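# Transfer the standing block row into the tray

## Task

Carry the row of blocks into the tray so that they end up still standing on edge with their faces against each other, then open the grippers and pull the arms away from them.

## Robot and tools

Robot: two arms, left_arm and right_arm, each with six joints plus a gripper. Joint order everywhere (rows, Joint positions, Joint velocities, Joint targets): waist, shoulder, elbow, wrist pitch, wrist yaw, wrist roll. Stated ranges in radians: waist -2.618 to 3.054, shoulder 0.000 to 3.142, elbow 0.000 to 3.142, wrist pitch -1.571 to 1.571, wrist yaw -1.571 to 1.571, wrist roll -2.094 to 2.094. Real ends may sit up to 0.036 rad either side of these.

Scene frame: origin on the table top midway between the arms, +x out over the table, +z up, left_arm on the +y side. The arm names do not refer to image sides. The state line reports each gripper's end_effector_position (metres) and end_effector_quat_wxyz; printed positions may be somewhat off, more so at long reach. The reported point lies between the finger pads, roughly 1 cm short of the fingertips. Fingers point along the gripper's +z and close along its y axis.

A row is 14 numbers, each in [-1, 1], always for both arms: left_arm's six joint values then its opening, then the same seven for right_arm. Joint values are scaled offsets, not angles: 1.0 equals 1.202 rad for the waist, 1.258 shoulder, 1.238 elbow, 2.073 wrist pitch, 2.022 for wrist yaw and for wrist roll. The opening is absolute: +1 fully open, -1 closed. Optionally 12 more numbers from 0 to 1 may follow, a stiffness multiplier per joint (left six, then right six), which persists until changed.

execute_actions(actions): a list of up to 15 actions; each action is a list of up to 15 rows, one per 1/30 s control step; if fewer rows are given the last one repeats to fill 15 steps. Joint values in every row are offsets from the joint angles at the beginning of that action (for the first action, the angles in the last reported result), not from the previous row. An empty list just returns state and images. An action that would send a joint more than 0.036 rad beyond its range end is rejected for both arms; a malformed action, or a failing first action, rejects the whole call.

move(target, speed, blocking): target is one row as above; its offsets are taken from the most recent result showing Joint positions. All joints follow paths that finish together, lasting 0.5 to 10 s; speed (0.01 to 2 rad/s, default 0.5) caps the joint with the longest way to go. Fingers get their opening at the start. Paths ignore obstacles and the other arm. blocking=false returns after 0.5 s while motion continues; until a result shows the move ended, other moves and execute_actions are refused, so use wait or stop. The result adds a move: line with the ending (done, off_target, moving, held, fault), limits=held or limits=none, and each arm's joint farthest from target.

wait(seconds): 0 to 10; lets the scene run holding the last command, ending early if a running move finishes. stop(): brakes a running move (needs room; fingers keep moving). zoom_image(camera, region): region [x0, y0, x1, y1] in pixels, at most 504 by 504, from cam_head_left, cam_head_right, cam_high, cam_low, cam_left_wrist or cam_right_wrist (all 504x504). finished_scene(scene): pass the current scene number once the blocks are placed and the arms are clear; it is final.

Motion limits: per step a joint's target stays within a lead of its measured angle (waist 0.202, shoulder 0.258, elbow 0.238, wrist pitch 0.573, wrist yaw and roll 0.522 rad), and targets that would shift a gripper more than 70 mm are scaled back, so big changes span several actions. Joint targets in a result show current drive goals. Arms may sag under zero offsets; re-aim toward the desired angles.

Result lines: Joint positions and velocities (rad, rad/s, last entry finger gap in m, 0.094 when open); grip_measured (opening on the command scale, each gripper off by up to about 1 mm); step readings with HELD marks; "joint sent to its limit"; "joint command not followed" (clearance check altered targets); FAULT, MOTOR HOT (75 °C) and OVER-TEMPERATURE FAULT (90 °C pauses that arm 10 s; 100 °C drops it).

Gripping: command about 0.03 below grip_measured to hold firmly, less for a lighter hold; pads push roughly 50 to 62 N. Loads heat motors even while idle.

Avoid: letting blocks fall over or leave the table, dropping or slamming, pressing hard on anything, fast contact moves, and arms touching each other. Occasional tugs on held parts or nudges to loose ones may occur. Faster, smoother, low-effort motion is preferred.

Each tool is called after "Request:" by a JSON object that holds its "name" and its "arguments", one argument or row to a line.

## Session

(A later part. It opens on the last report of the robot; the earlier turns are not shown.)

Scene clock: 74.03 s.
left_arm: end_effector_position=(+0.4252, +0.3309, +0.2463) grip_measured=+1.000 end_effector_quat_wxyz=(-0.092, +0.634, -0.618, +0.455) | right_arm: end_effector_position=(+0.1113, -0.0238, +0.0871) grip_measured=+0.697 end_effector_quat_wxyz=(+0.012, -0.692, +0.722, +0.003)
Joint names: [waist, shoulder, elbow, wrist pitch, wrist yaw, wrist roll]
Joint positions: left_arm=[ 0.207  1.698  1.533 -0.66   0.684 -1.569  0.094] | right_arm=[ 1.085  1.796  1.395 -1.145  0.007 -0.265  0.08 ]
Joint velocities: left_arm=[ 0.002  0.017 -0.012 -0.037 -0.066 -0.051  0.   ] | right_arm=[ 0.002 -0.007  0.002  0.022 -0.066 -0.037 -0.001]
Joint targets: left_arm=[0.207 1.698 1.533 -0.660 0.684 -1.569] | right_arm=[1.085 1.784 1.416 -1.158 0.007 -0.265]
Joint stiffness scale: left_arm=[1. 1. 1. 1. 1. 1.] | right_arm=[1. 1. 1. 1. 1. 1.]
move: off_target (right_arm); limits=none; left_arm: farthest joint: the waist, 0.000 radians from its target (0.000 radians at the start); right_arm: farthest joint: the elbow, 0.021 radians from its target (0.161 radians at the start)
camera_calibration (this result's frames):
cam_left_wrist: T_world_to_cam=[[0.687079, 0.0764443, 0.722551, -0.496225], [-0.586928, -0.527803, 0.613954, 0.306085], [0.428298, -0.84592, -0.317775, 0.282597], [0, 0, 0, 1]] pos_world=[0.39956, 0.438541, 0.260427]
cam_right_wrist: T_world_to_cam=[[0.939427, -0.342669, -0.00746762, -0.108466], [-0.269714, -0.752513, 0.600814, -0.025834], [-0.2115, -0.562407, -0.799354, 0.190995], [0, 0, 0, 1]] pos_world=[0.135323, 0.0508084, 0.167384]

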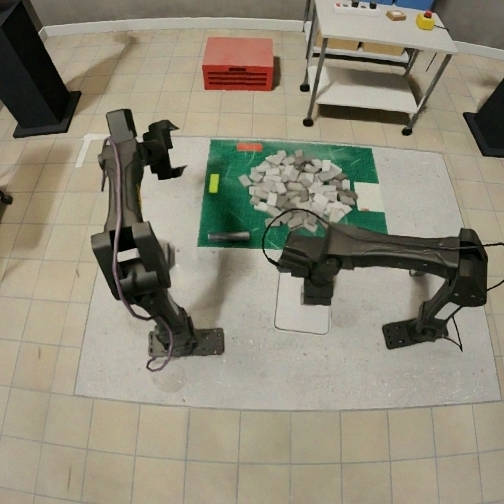

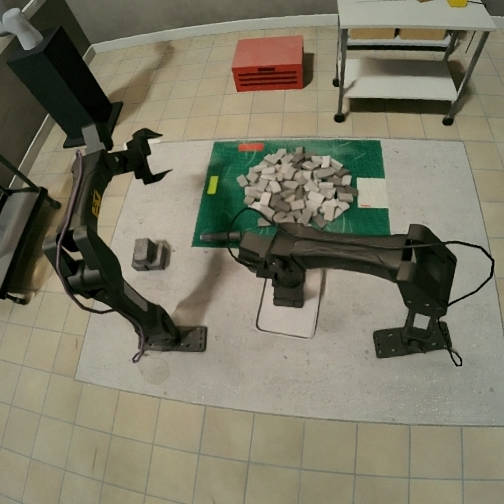

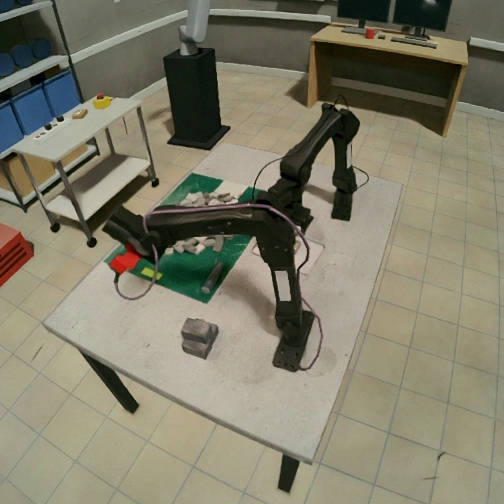

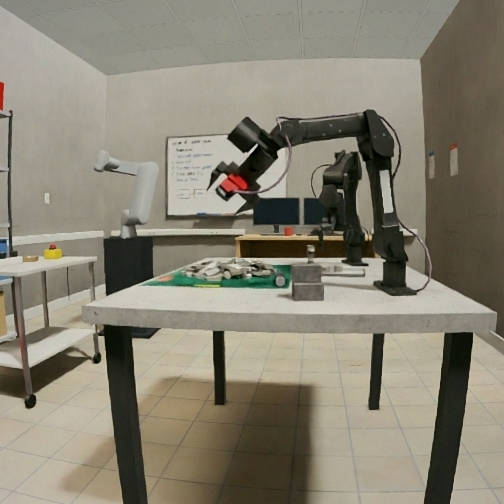

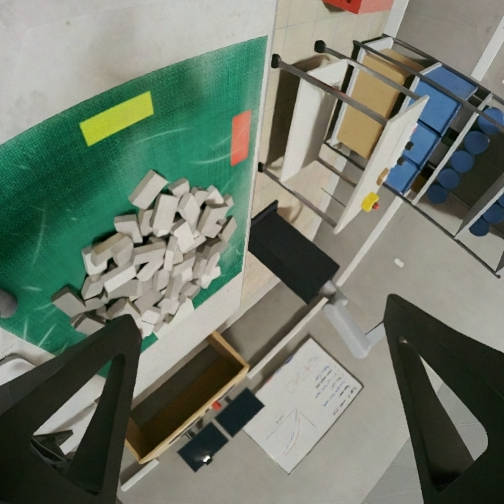

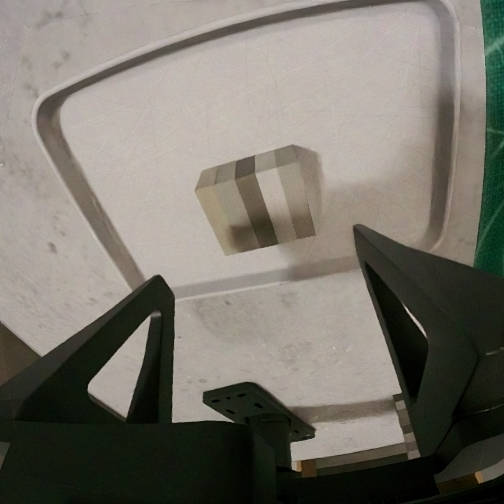

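Request:
{"name": "move", "arguments": {
  "target": [0,0,0,0,0,0,1,-0.9,-0.28,0,-0.1,0,0,1],
  "speed": 1.2
}}

Scene clock: 77.03 s.
left_arm: end_effector_position=(+0.4252, +0.3309, +0.2463) grip_measured=+1.000 end_effector_quat_wxyz=(-0.092, +0.634, -0.618, +0.455) | right_arm: end_effector_position=(+0.2853, -0.2913, +0.1802) grip_measured=+1.000 end_effector_quat_wxyz=(+0.083, -0.221, +0.972, -0.008)
Joint names: [waist, shoulder, elbow, wrist pitch, wrist yaw, wrist roll]
Joint positions: left_arm=[ 0.207  1.698  1.533 -0.66   0.684 -1.569  0.094] | right_arm=[ 0.006  1.459  1.395 -1.34   0.009 -0.265  0.094]
Joint velocities: left_arm=[ 0.002 -0.007 -0.012 -0.051  0.037 -0.037  0.   ] | right_arm=[ 0.007 -0.012 -0.002  0.007  0.022  0.022  0.   ]
Joint targets: left_arm=[0.207 1.698 1.533 -0.660 0.684 -1.569] | right_arm=[0.004 1.444 1.395 -1.353 0.007 -0.265]
Joint stiffness scale: left_arm=[1. 1. 1. 1. 1. 1.] | right_arm=[1. 1. 1. 1. 1. 1.]
move: done; limits=none; left_arm: farthest joint: the waist, 0.000 radians from its target (0.000 radians at the start); right_arm: farthest joint: the shoulder, 0.015 radians from its target (0.352 radians at the start)
camera_calibration (this result's frames):
cam_left_wrist: T_world_to_cam=[[0.687079, 0.0764443, 0.722551, -0.496225], [-0.586928, -0.527803, 0.613954, 0.306085], [0.428298, -0.84592, -0.317775, 0.282597], [0, 0, 0, 1]] pos_world=[0.39956, 0.438541, 0.260427]
cam_right_wrist: T_world_to_cam=[[0.142139, -0.98978, -0.0115125, -0.323188], [-0.867159, -0.130121, 0.480732, 0.137222], [-0.477317, -0.0583474, -0.876792, 0.388416], [0, 0, 0, 1]] pos_world=[0.350329, -0.279367, 0.270872]

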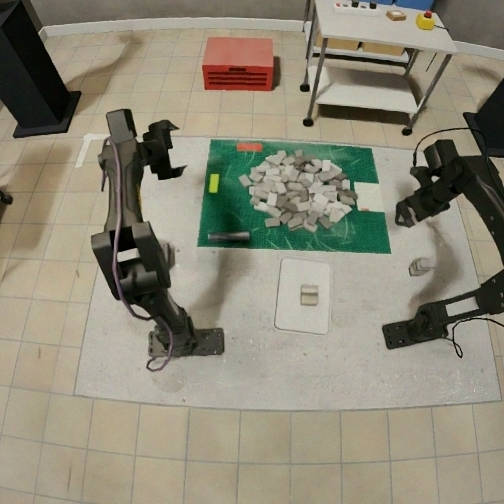

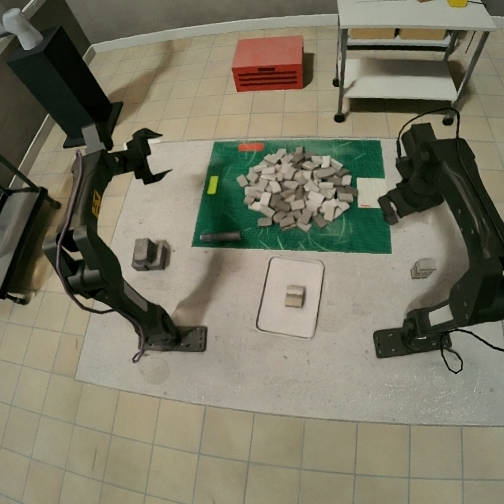

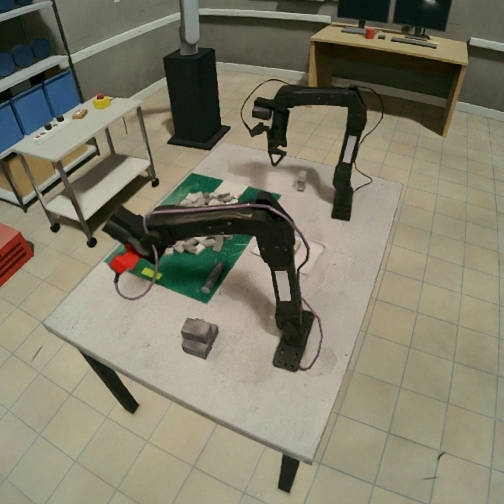

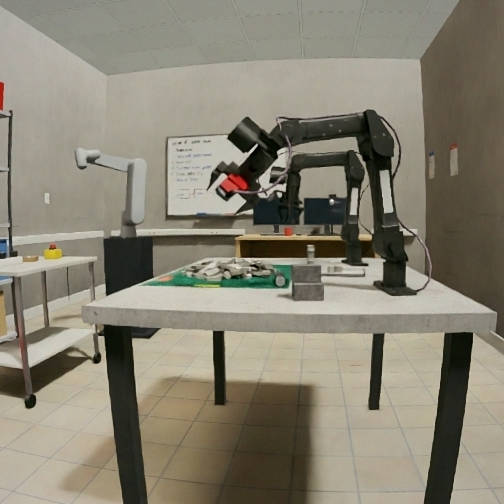

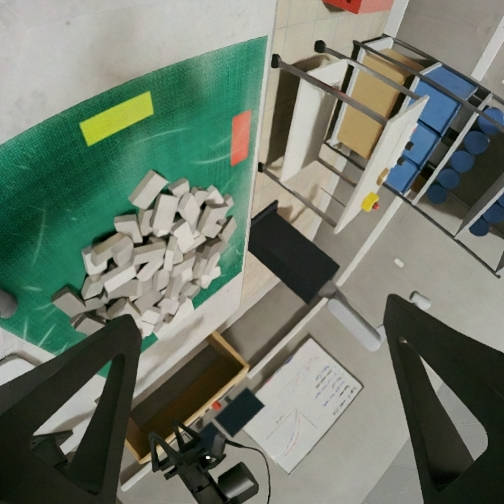

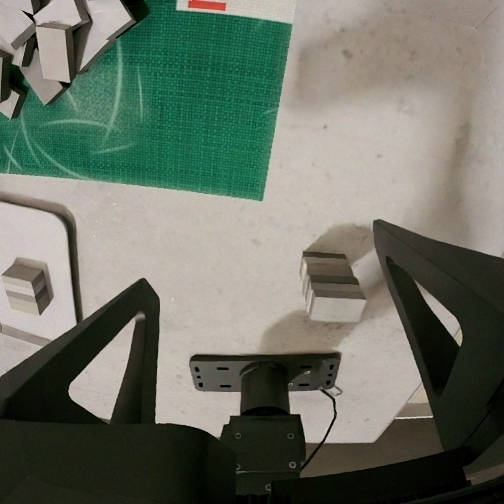

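Request:
{"name": "finished_scene", "arguments": {
  "scene": 2
}}

The scene is finished: the task was done.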